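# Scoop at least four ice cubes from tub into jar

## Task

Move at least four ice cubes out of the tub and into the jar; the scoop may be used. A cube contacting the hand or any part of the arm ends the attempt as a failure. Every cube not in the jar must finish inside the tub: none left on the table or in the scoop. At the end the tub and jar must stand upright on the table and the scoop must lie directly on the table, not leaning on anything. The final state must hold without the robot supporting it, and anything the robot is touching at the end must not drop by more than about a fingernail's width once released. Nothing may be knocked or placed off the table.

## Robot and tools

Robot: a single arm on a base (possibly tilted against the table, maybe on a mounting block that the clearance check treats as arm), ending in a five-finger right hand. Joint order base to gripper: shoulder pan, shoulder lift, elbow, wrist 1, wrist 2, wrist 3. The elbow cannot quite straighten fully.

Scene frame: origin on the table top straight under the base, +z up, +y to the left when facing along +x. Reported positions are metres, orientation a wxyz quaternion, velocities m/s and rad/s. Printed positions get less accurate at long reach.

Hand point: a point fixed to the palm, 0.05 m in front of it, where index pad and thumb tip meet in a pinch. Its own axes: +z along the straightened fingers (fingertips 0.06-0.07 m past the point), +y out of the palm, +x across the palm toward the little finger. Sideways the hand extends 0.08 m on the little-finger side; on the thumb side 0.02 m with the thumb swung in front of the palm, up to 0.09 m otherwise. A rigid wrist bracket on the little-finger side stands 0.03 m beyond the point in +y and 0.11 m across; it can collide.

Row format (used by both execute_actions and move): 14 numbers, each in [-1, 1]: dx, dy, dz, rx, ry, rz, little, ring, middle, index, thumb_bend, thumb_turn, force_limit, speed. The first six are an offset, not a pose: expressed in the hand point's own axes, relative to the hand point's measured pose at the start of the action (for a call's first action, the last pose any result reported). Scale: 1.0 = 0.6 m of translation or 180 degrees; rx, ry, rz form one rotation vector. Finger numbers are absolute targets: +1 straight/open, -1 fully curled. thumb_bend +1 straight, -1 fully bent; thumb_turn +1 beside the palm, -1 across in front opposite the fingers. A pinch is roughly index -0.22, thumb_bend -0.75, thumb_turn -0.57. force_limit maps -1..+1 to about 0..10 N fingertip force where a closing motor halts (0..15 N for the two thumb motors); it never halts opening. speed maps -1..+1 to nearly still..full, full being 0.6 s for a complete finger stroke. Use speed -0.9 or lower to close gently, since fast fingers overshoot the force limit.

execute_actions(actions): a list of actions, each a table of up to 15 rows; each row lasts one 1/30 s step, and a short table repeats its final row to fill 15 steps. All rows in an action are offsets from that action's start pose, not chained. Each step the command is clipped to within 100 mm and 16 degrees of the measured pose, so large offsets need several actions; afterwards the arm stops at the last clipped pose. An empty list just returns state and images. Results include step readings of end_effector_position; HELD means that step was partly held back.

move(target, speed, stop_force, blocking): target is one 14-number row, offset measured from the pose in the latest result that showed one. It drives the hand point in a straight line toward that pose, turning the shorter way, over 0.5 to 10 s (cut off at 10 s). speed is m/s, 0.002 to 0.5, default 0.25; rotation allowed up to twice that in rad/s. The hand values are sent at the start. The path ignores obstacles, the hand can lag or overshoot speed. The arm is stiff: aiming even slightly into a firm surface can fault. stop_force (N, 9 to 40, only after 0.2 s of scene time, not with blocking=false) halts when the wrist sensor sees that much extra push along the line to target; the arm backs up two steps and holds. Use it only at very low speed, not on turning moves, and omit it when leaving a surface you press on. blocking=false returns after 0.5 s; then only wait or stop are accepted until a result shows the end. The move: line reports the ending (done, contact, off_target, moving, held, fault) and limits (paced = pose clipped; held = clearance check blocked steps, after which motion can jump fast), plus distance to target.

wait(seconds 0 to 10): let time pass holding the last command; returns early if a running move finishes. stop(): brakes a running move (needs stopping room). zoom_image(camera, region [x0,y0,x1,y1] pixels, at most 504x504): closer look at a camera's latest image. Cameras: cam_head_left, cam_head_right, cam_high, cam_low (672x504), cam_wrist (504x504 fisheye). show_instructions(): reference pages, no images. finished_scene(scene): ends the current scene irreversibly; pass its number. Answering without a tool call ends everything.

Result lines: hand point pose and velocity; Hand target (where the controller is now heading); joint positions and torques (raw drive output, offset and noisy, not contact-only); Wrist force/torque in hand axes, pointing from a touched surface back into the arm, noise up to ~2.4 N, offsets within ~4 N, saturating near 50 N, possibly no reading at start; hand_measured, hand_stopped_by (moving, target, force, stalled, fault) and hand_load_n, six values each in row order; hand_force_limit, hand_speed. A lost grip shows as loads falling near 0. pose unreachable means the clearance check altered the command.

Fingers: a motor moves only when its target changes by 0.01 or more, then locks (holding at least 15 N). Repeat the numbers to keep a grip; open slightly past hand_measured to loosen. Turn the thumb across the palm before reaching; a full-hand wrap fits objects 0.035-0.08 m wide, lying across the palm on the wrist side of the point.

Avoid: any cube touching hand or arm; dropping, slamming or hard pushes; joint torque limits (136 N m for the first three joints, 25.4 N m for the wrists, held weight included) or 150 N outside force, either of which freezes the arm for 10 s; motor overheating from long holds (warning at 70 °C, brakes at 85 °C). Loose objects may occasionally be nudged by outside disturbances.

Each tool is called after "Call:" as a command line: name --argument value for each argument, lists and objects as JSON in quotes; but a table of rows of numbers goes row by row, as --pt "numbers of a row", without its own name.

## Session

Call:
execute_actions --actions '[]'

Scene clock: 0.00 s.
end_effector_position=(+0.7501, -0.2848, +0.3899) hand_measured=(+1.000, +1.000, +1.000, +1.000, +1.000, +1.000) hand_load_n=(+0.0, +0.0, +0.0, +0.0, +0.0, +0.0) hand_stopped_by=(target, target, target, target, target, target) hand_force_limit=0.00 hand_speed=-0.80 end_effector_quat_wxyz=(+0.560, +0.121, +0.816, +0.077) end_effector_velocity=(-0.000, +0.000, -0.000) end_effector_angular_velocity=(+0.000, +0.000, +0.000)
Joint positions: [-0.91  -0.32   1.004 -0.064  0.468 -1.031]
Joint velocities: [-0.    -0.001  0.001 -0.    -0.001 -0.   ]
Joint torques (N m, as the arm reports them, + toward a larger angle): no reading
Wrist force (N, on the end effector, along its own x y z axes, offset not removed): no reading
Wrist torque (N m, same axes, about the end effector's origin, offset not removed): no reading
Hand target: +0.750, -0.285, +0.390; +0.560, +0.121, +0.816, +0.077

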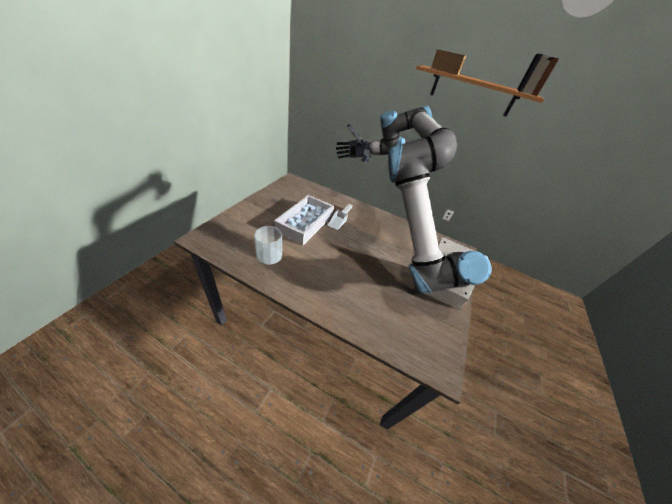

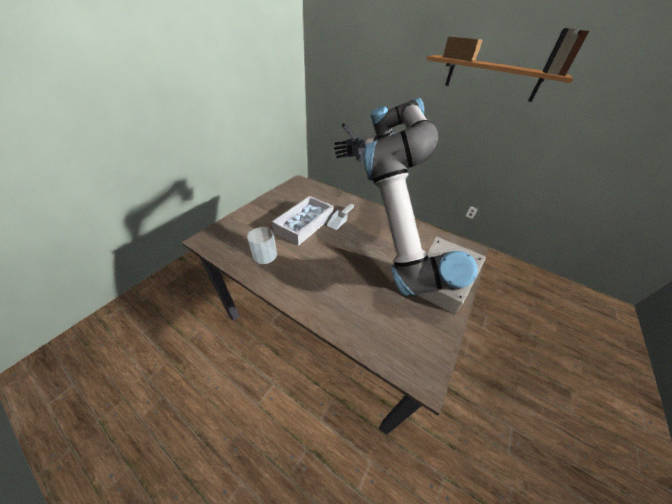

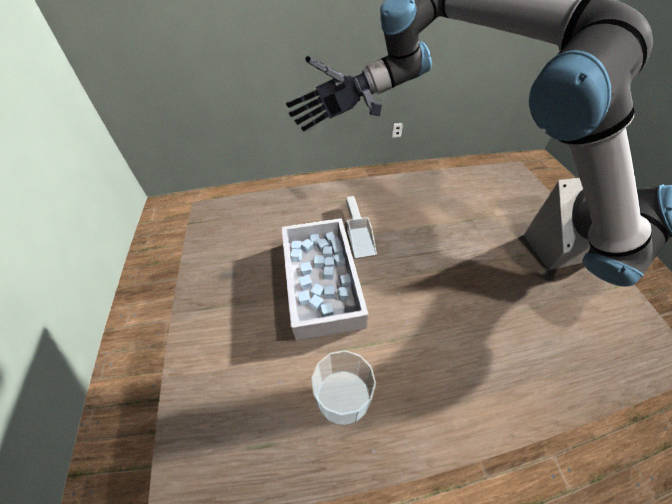

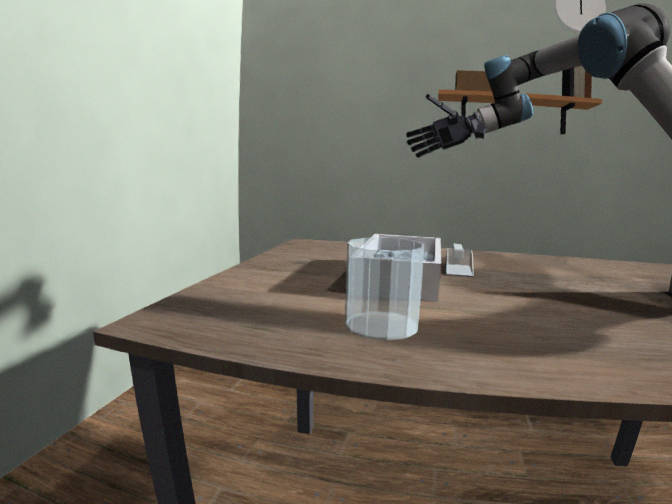

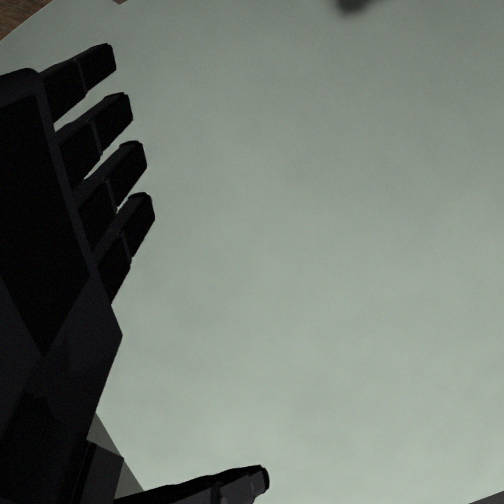

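Call:
move --target '[0.507,-0.054,-0.003,-0.041,0.049,-0.59,-1,-1,0.3,0.3,-0.3,-1,1,0]'

Scene clock: 13.53 s.
end_effector_position=(+0.6402, -0.2292, +0.1099) hand_measured=(-1.000, -1.000, +0.300, +0.300, -0.300, -1.000) hand_load_n=(+0.0, +0.0, +0.0, +0.0, +0.0, +0.0) hand_stopped_by=(target, target, target, target, target, target) hand_force_limit=1.00 hand_speed=0.00 end_effector_quat_wxyz=(-0.348, +0.615, -0.616, +0.347) end_effector_velocity=(-0.001, -0.000, -0.000) end_effector_angular_velocity=(-0.005, -0.000, +0.000)
Joint positions: [-0.794 -0.377  1.416 -0.205  0.515 -3.041]
Joint velocities: [-0.    -0.001  0.004 -0.002  0.002 -0.004]
Joint torques (N m, as the arm reports them, + toward a larger angle): [-27.2  -54.13  -6.79  -2.3    2.47  -2.83]
Wrist force (N, on the end effector, along its own x y z axes, offset not removed): [0.3 1.5 2.1]
Wrist torque (N m, same axes, about the end effector's origin, offset not removed): [0.11 0.00 -0.03]
Hand target: +0.640, -0.229, +0.110; -0.348, +0.615, -0.616, +0.347
Off the commanded pose: 0.000 m, 0 deg.
move: done

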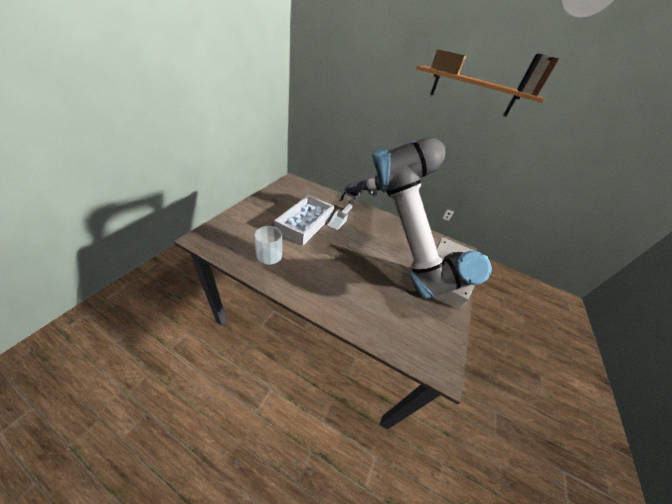

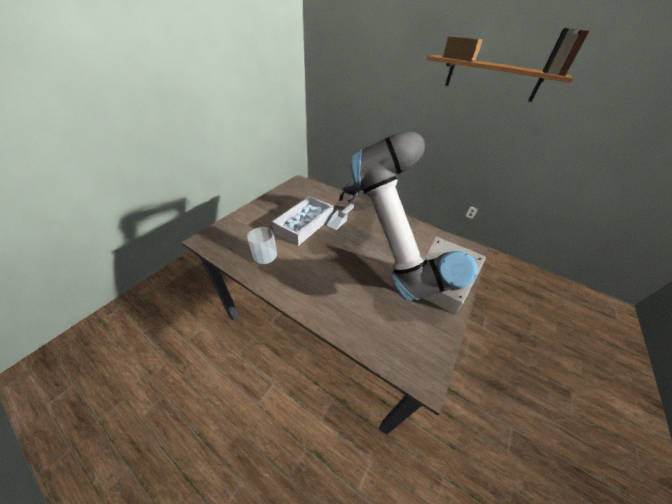

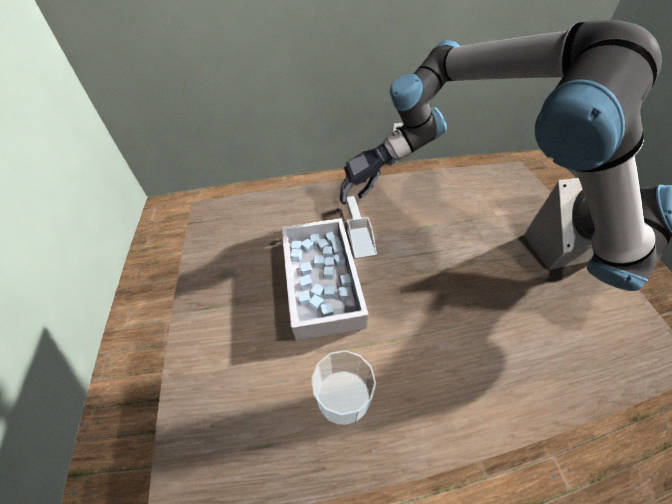

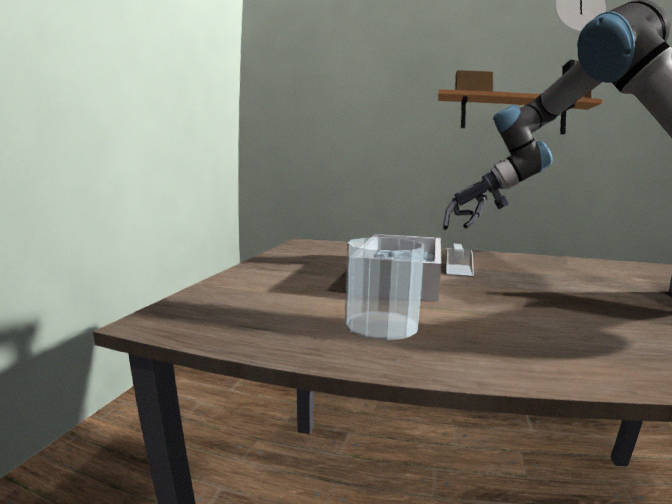

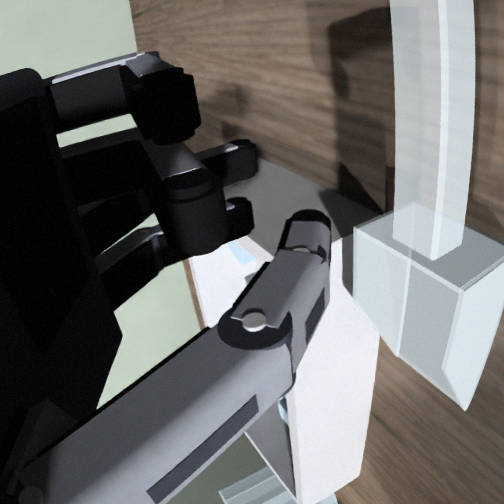

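Very close. Descend 4.5 cm, +y 0.01.

Call:
move --target '[-0.016,0.064,0.039,0,0,0,-1,-1,0.3,0.3,-0.3,-1,1,0]' --speed 0.06

Call:
zoom_image --camera "cam_low" --region '[400,180,540,290]'

Call:
zoom_image --camera "cam_high" --region '[300,150,420,270]'

Scene clock: 22.90 s.
end_effector_position=(+0.6405, -0.2194, +0.0651) hand_measured=(-1.000, -1.000, +0.300, +0.300, -0.300, -1.000) hand_load_n=(+0.0, +0.0, +0.0, +0.0, +0.0, +0.0) hand_stopped_by=(target, target, target, target, target, target) hand_force_limit=1.00 hand_speed=0.00 end_effector_quat_wxyz=(-0.348, +0.615, -0.616, +0.347) end_effector_velocity=(-0.000, +0.000, -0.001) end_effector_angular_velocity=(+0.000, -0.000, -0.001)
Joint positions: [-0.74  -0.363  1.478 -0.348  0.552 -2.964]
Joint velocities: [ 0.001  0.     0.003 -0.004  0.002  0.002]
Joint torques (N m, as the arm reports them, + toward a larger angle): [-28.46 -25.55  -6.25  -2.23   2.53   2.52]
Wrist force (N, on the end effector, along its own x y z axes, offset not removed): [0.9 6.1 -1.1]
Wrist torque (N m, same axes, about the end effector's origin, offset not removed): [0.96 -0.07 0.21]
Hand target: +0.640, -0.219, +0.065; -0.348, +0.615, -0.616, +0.347
Off the commanded pose: 0.000 m, 0 deg.
move: done

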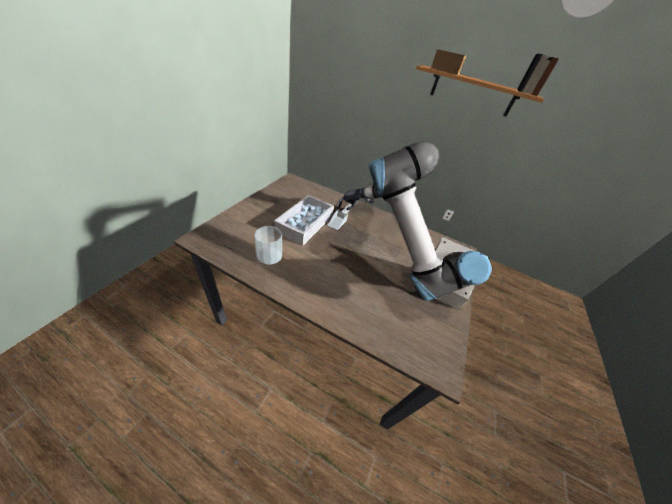

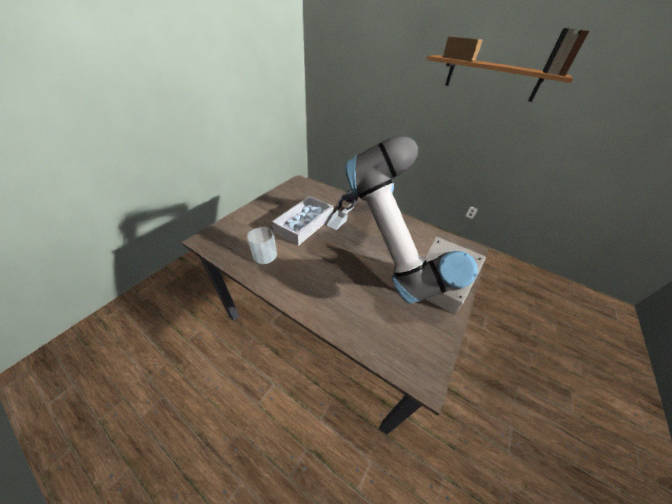

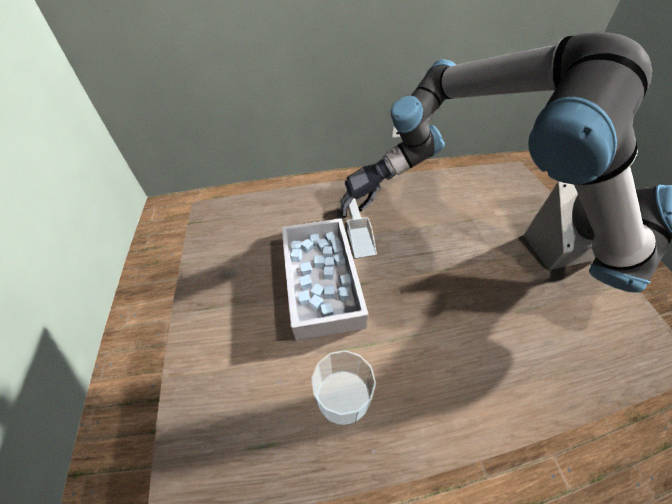

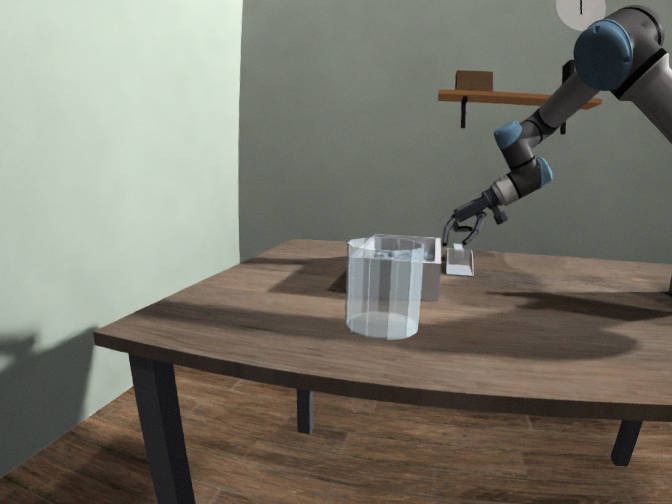

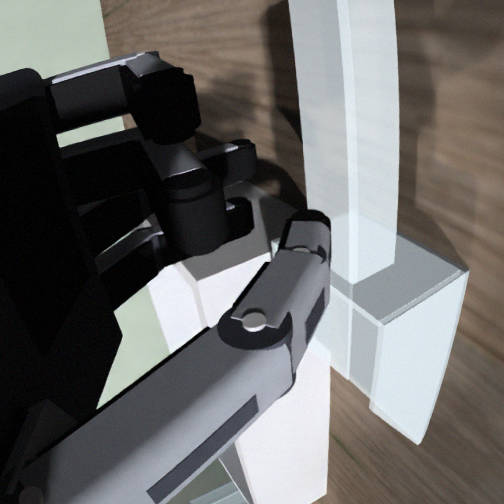

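Region (400, 180, 540, 290) of cam_low's 672x504 image, scaled by 3.600, with more detail than that image has; it fills the top 396 rows of this view, and the rest is white.

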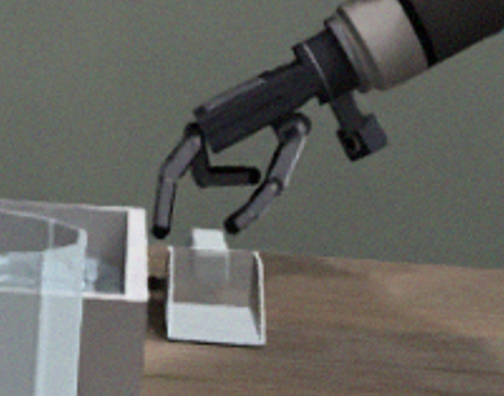

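Region (300, 150, 420, 270) of cam_high's 672x504 image, scaled by 4.200, with more detail than that image has.

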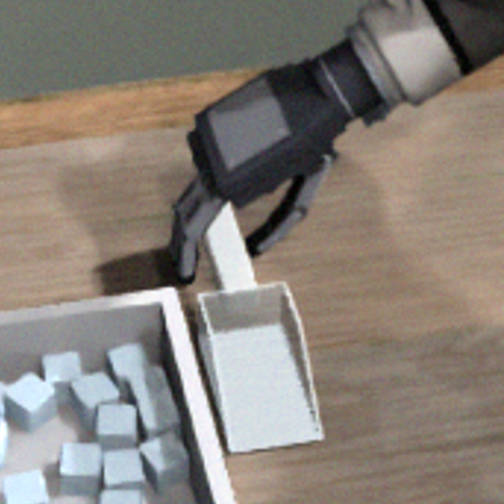

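Shift −x 8mm, descend, grip, lift.

Call:
move --target '[0,0.007,-0.0115,0,0,0,-1,-1,0.3,0.3,-0.3,-1,1,0]' --speed 0.04

Call:
move --target '[0,0.05,0.03,0,0,0,-1,-1,0.3,0.3,-0.3,-1,1,0]' --speed 0.03

Call:
move --target '[0,0,0,0,0,0,-1,-1,-0.8,-0.8,-0.4,-1,1,-0.8]'

Call:
move --target '[0,-0.2,-0.12,0,0,0,-1,-1,-0.8,-0.8,-0.4,-1,1,-0.8]' --speed 0.08

Scene clock: 30.77 s.
end_effector_position=(+0.6325, -0.2194, +0.0650) hand_measured=(-1.000, -1.000, +0.300, +0.300, -0.300, -1.000) hand_load_n=(+0.0, +0.0, +0.0, +0.0, +0.0, +0.0) hand_stopped_by=(target, target, target, target, target, target) hand_force_limit=1.00 hand_speed=0.00 end_effector_quat_wxyz=(-0.348, +0.615, -0.616, +0.347) end_effector_velocity=(-0.002, +0.000, +0.000) end_effector_angular_velocity=(+0.001, +0.000, +0.000)
Joint positions: [-0.751 -0.367  1.499 -0.352  0.545 -2.978]
Joint velocities: [-0.002 -0.001  0.004 -0.    -0.002 -0.002]
Joint torques (N m, as the arm reports them, + toward a larger angle): [-44.42 -53.    -7.21  -2.03  -2.2   -2.61]
Wrist force (N, on the end effector, along its own x y z axes, offset not removed): [2.4 4.7 1.4]
Wrist torque (N m, same axes, about the end effector's origin, offset not removed): [0.56 -0.38 0.23]
Hand target: +0.632, -0.219, +0.065; -0.348, +0.615, -0.616, +0.347
Off the commanded pose: 0.000 m, 0 deg.
move: done

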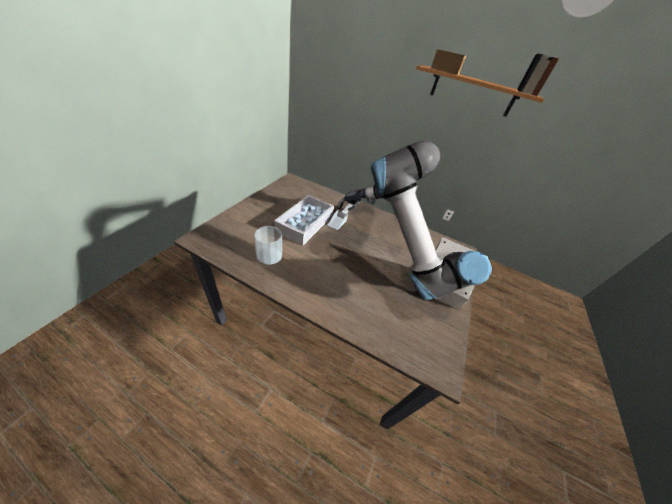

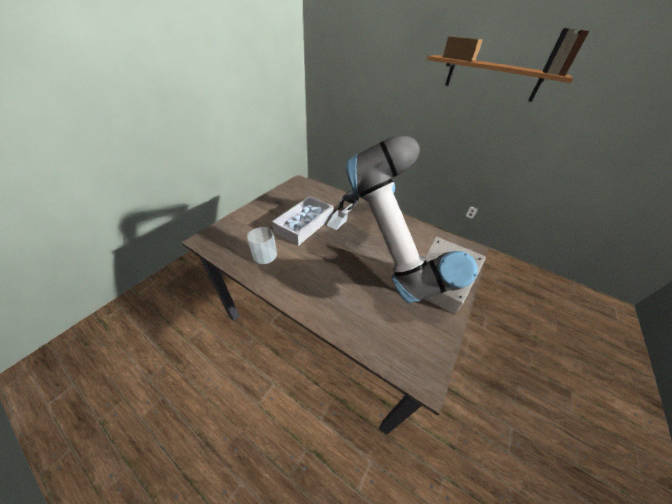

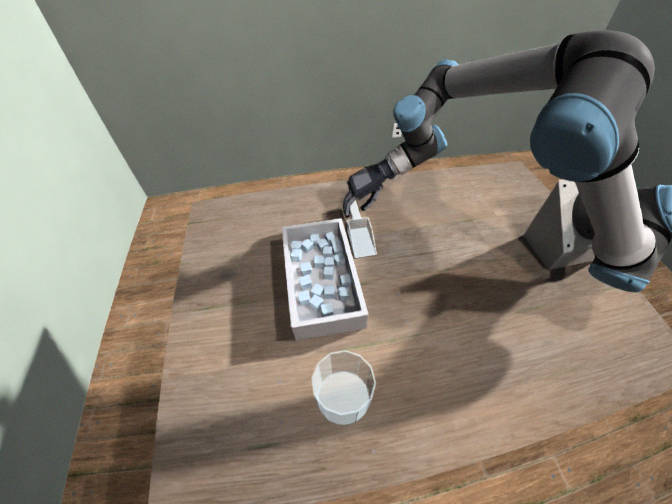

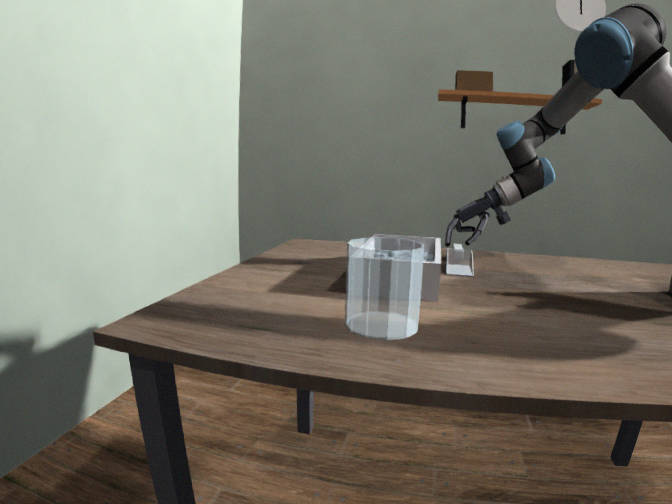

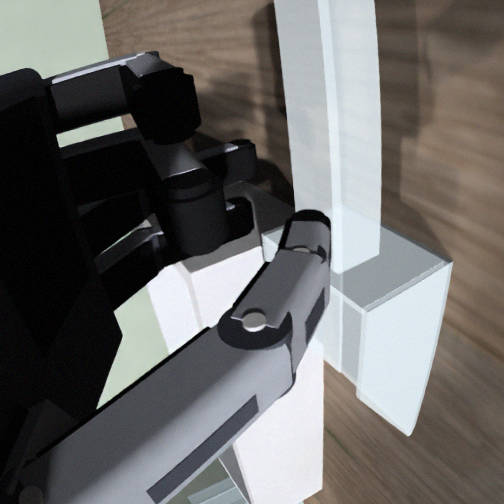

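Scene clock: 32.23 s.
end_effector_position=(+0.6325, -0.2193, +0.0302) hand_measured=(-1.000, -1.000, +0.300, +0.300, -0.300, -1.000) hand_load_n=(+0.0, +0.0, +0.0, +0.0, +0.0, +0.0) hand_stopped_by=(target, target, target, target, target, target) hand_force_limit=1.00 hand_speed=0.00 end_effector_quat_wxyz=(-0.348, +0.615, -0.616, +0.347) end_effector_velocity=(+0.001, +0.000, -0.001) end_effector_angular_velocity=(-0.001, -0.000, +0.001)
Joint positions: [-0.713 -0.334  1.52  -0.448  0.572 -2.93 ]
Joint velocities: [ 0.003  0.002 -0.001 -0.004  0.001  0.003]
Joint torques (N m, as the arm reports them, + toward a larger angle): [-28.37 -26.32  -5.07  -2.15   2.62   2.56]
Wrist force (N, on the end effector, along its own x y z axes, offset not removed): [0.9 1.5 1.8]
Wrist torque (N m, same axes, about the end effector's origin, offset not removed): [-0.03 -0.13 -0.04]
Hand target: +0.632, -0.219, +0.030; -0.348, +0.615, -0.616, +0.347
Off the commanded pose: 0.000 m, 0 deg.
move: done

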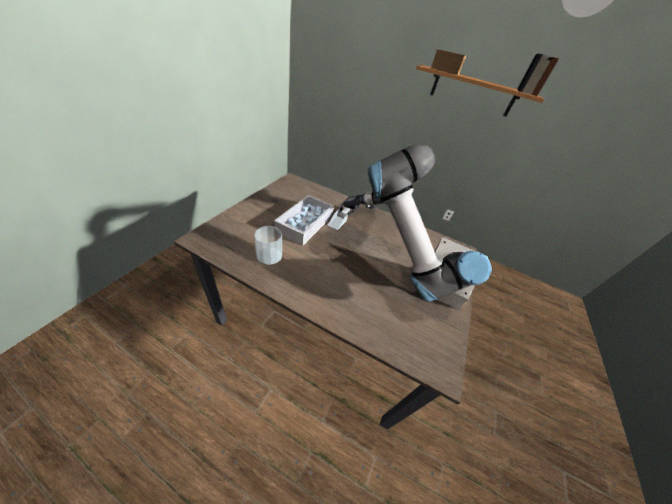

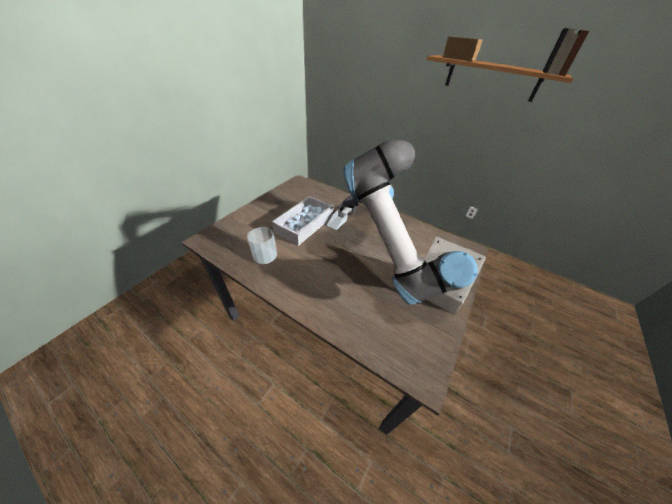

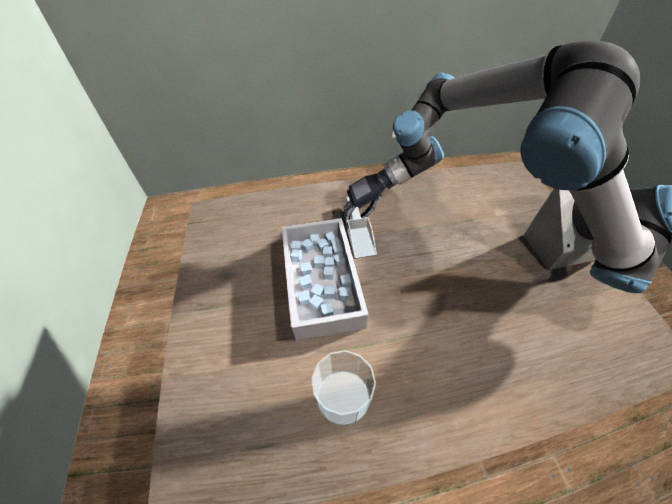

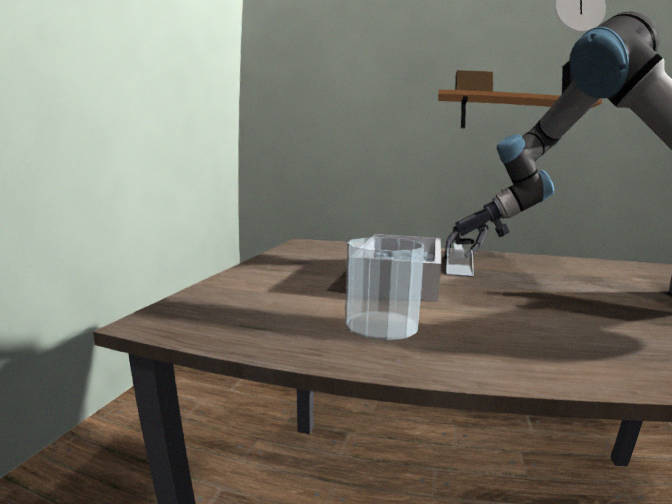

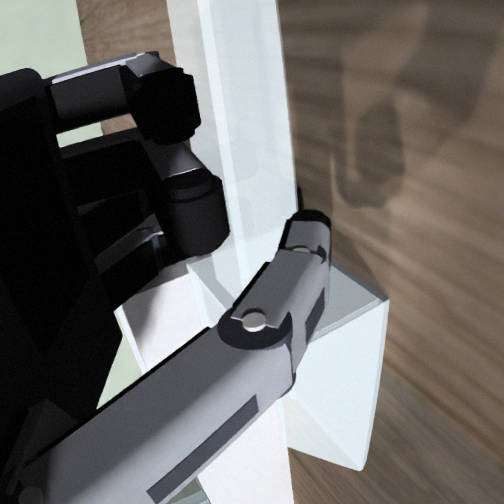

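Scene clock: 33.23 s.
end_effector_position=(+0.6325, -0.2193, +0.0301) hand_measured=(-1.000, -1.000, +0.062, +0.060, -0.392, -1.000) hand_load_n=(+0.0, +0.0, +9.5, +10.0, +8.0, -2.0) hand_stopped_by=(target, target, force, force, target, target) hand_force_limit=1.00 hand_speed=-0.80 end_effector_quat_wxyz=(-0.348, +0.615, -0.616, +0.347) end_effector_velocity=(+0.000, -0.001, +0.000) end_effector_angular_velocity=(+0.000, -0.001, +0.000)
Joint positions: [-0.713 -0.334  1.52  -0.448  0.572 -2.93 ]
Joint velocities: [-0.001  0.001 -0.002 -0.    -0.001  0.001]
Joint torques (N m, as the arm reports them, + toward a larger angle): [-40.51 -43.1  -12.45   2.42   0.06  -1.84]
Wrist force (N, on the end effector, along its own x y z axes, offset not removed): [3.3 -2.6 -1.3]
Wrist torque (N m, same axes, about the end effector's origin, offset not removed): [0.01 -0.41 0.39]
Hand target: +0.632, -0.219, +0.030; -0.348, +0.615, -0.616, +0.347
Off the commanded pose: 0.000 m, 0 deg.
move: done

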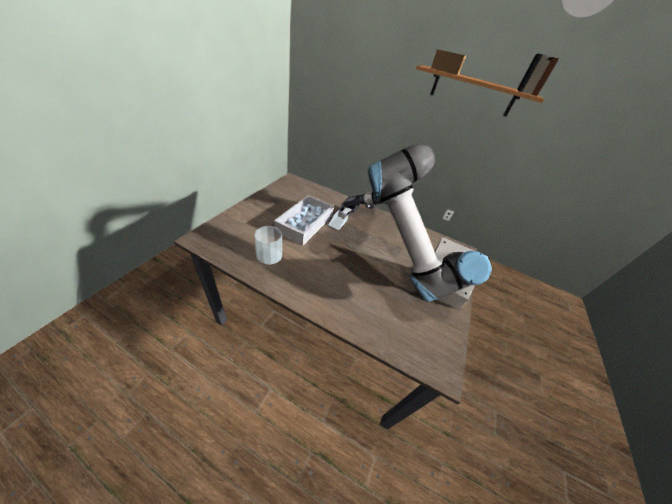

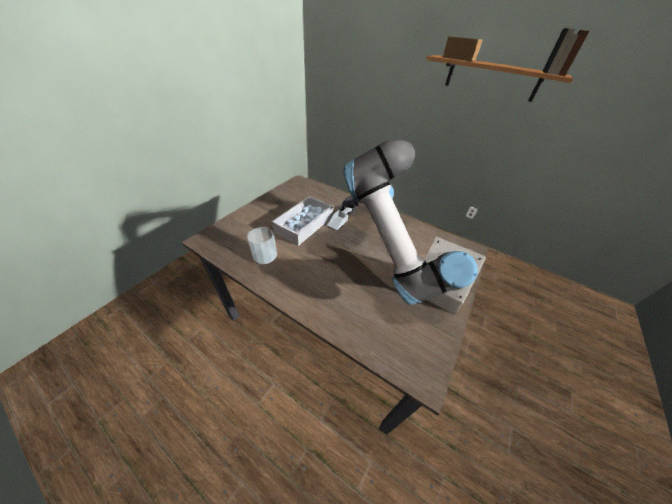

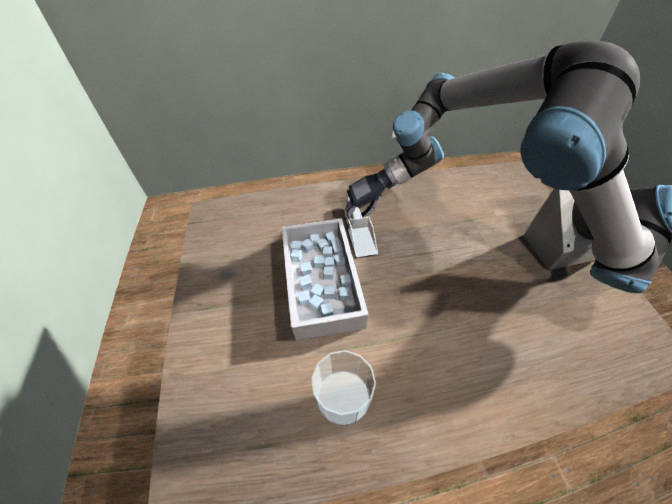

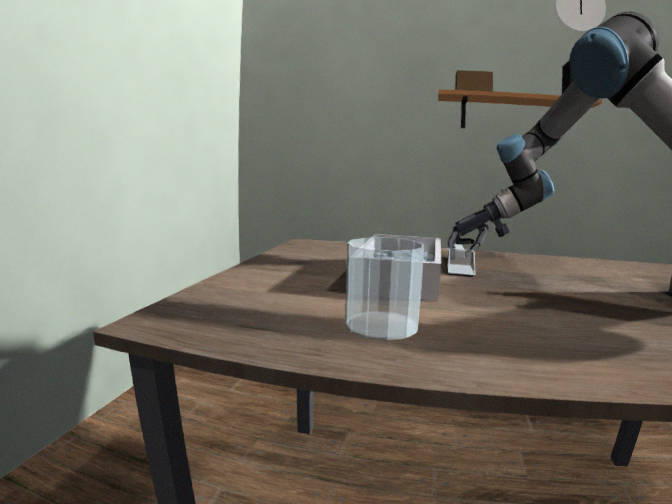

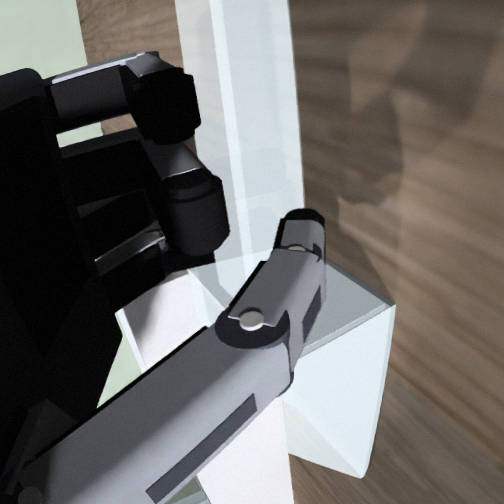

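Scene clock: 35.37 s.
end_effector_position=(+0.6327, -0.2198, +0.1700) hand_measured=(-1.000, -1.000, +0.062, +0.060, -0.390, -1.000) hand_load_n=(+0.0, +0.0, +7.5, +8.0, +11.5, -1.5) hand_stopped_by=(target, target, force, force, target, target) hand_force_limit=1.00 hand_speed=-0.80 end_effector_quat_wxyz=(-0.348, +0.615, -0.616, +0.347) end_effector_velocity=(-0.000, +0.000, +0.001) end_effector_angular_velocity=(+0.001, +0.002, +0.000)
Joint positions: [-0.85  -0.439  1.388 -0.036  0.479 -3.131]
Joint velocities: [-0.     0.    -0.002  0.006 -0.001 -0.003]
Joint torques (N m, as the arm reports them, + toward a larger angle): [-43.07 -52.23 -22.65   2.41  -2.61  -2.79]
Wrist force (N, on the end effector, along its own x y z axes, offset not removed): [-1.0 1.3 1.8]
Wrist torque (N m, same axes, about the end effector's origin, offset not removed): [-0.12 0.10 -0.01]
Hand target: +0.633, -0.220, +0.170; -0.348, +0.615, -0.616, +0.347
Off the commanded pose: 0.000 m, 0 deg.
move: done

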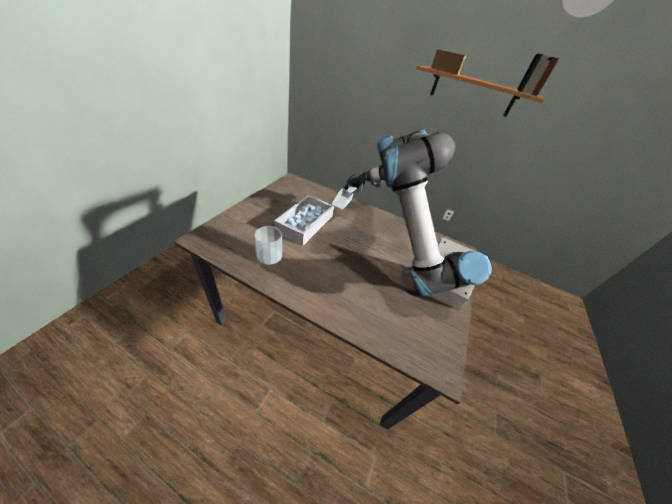

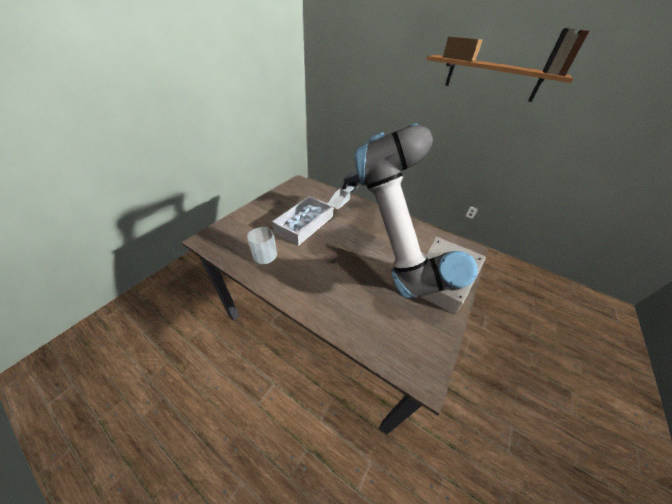

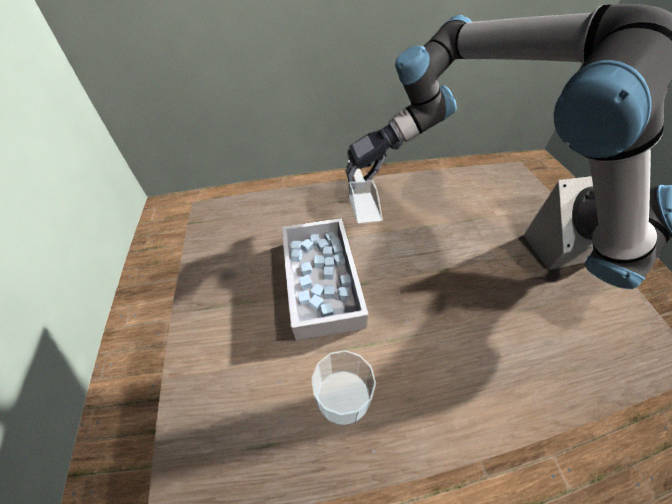

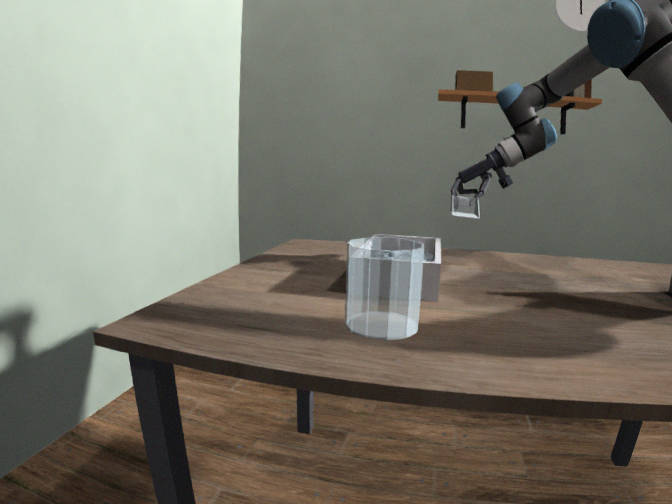

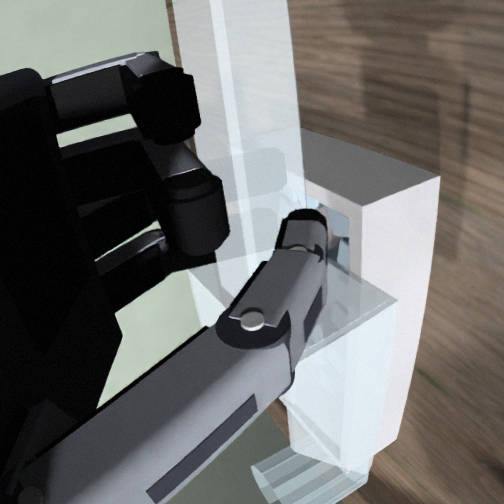

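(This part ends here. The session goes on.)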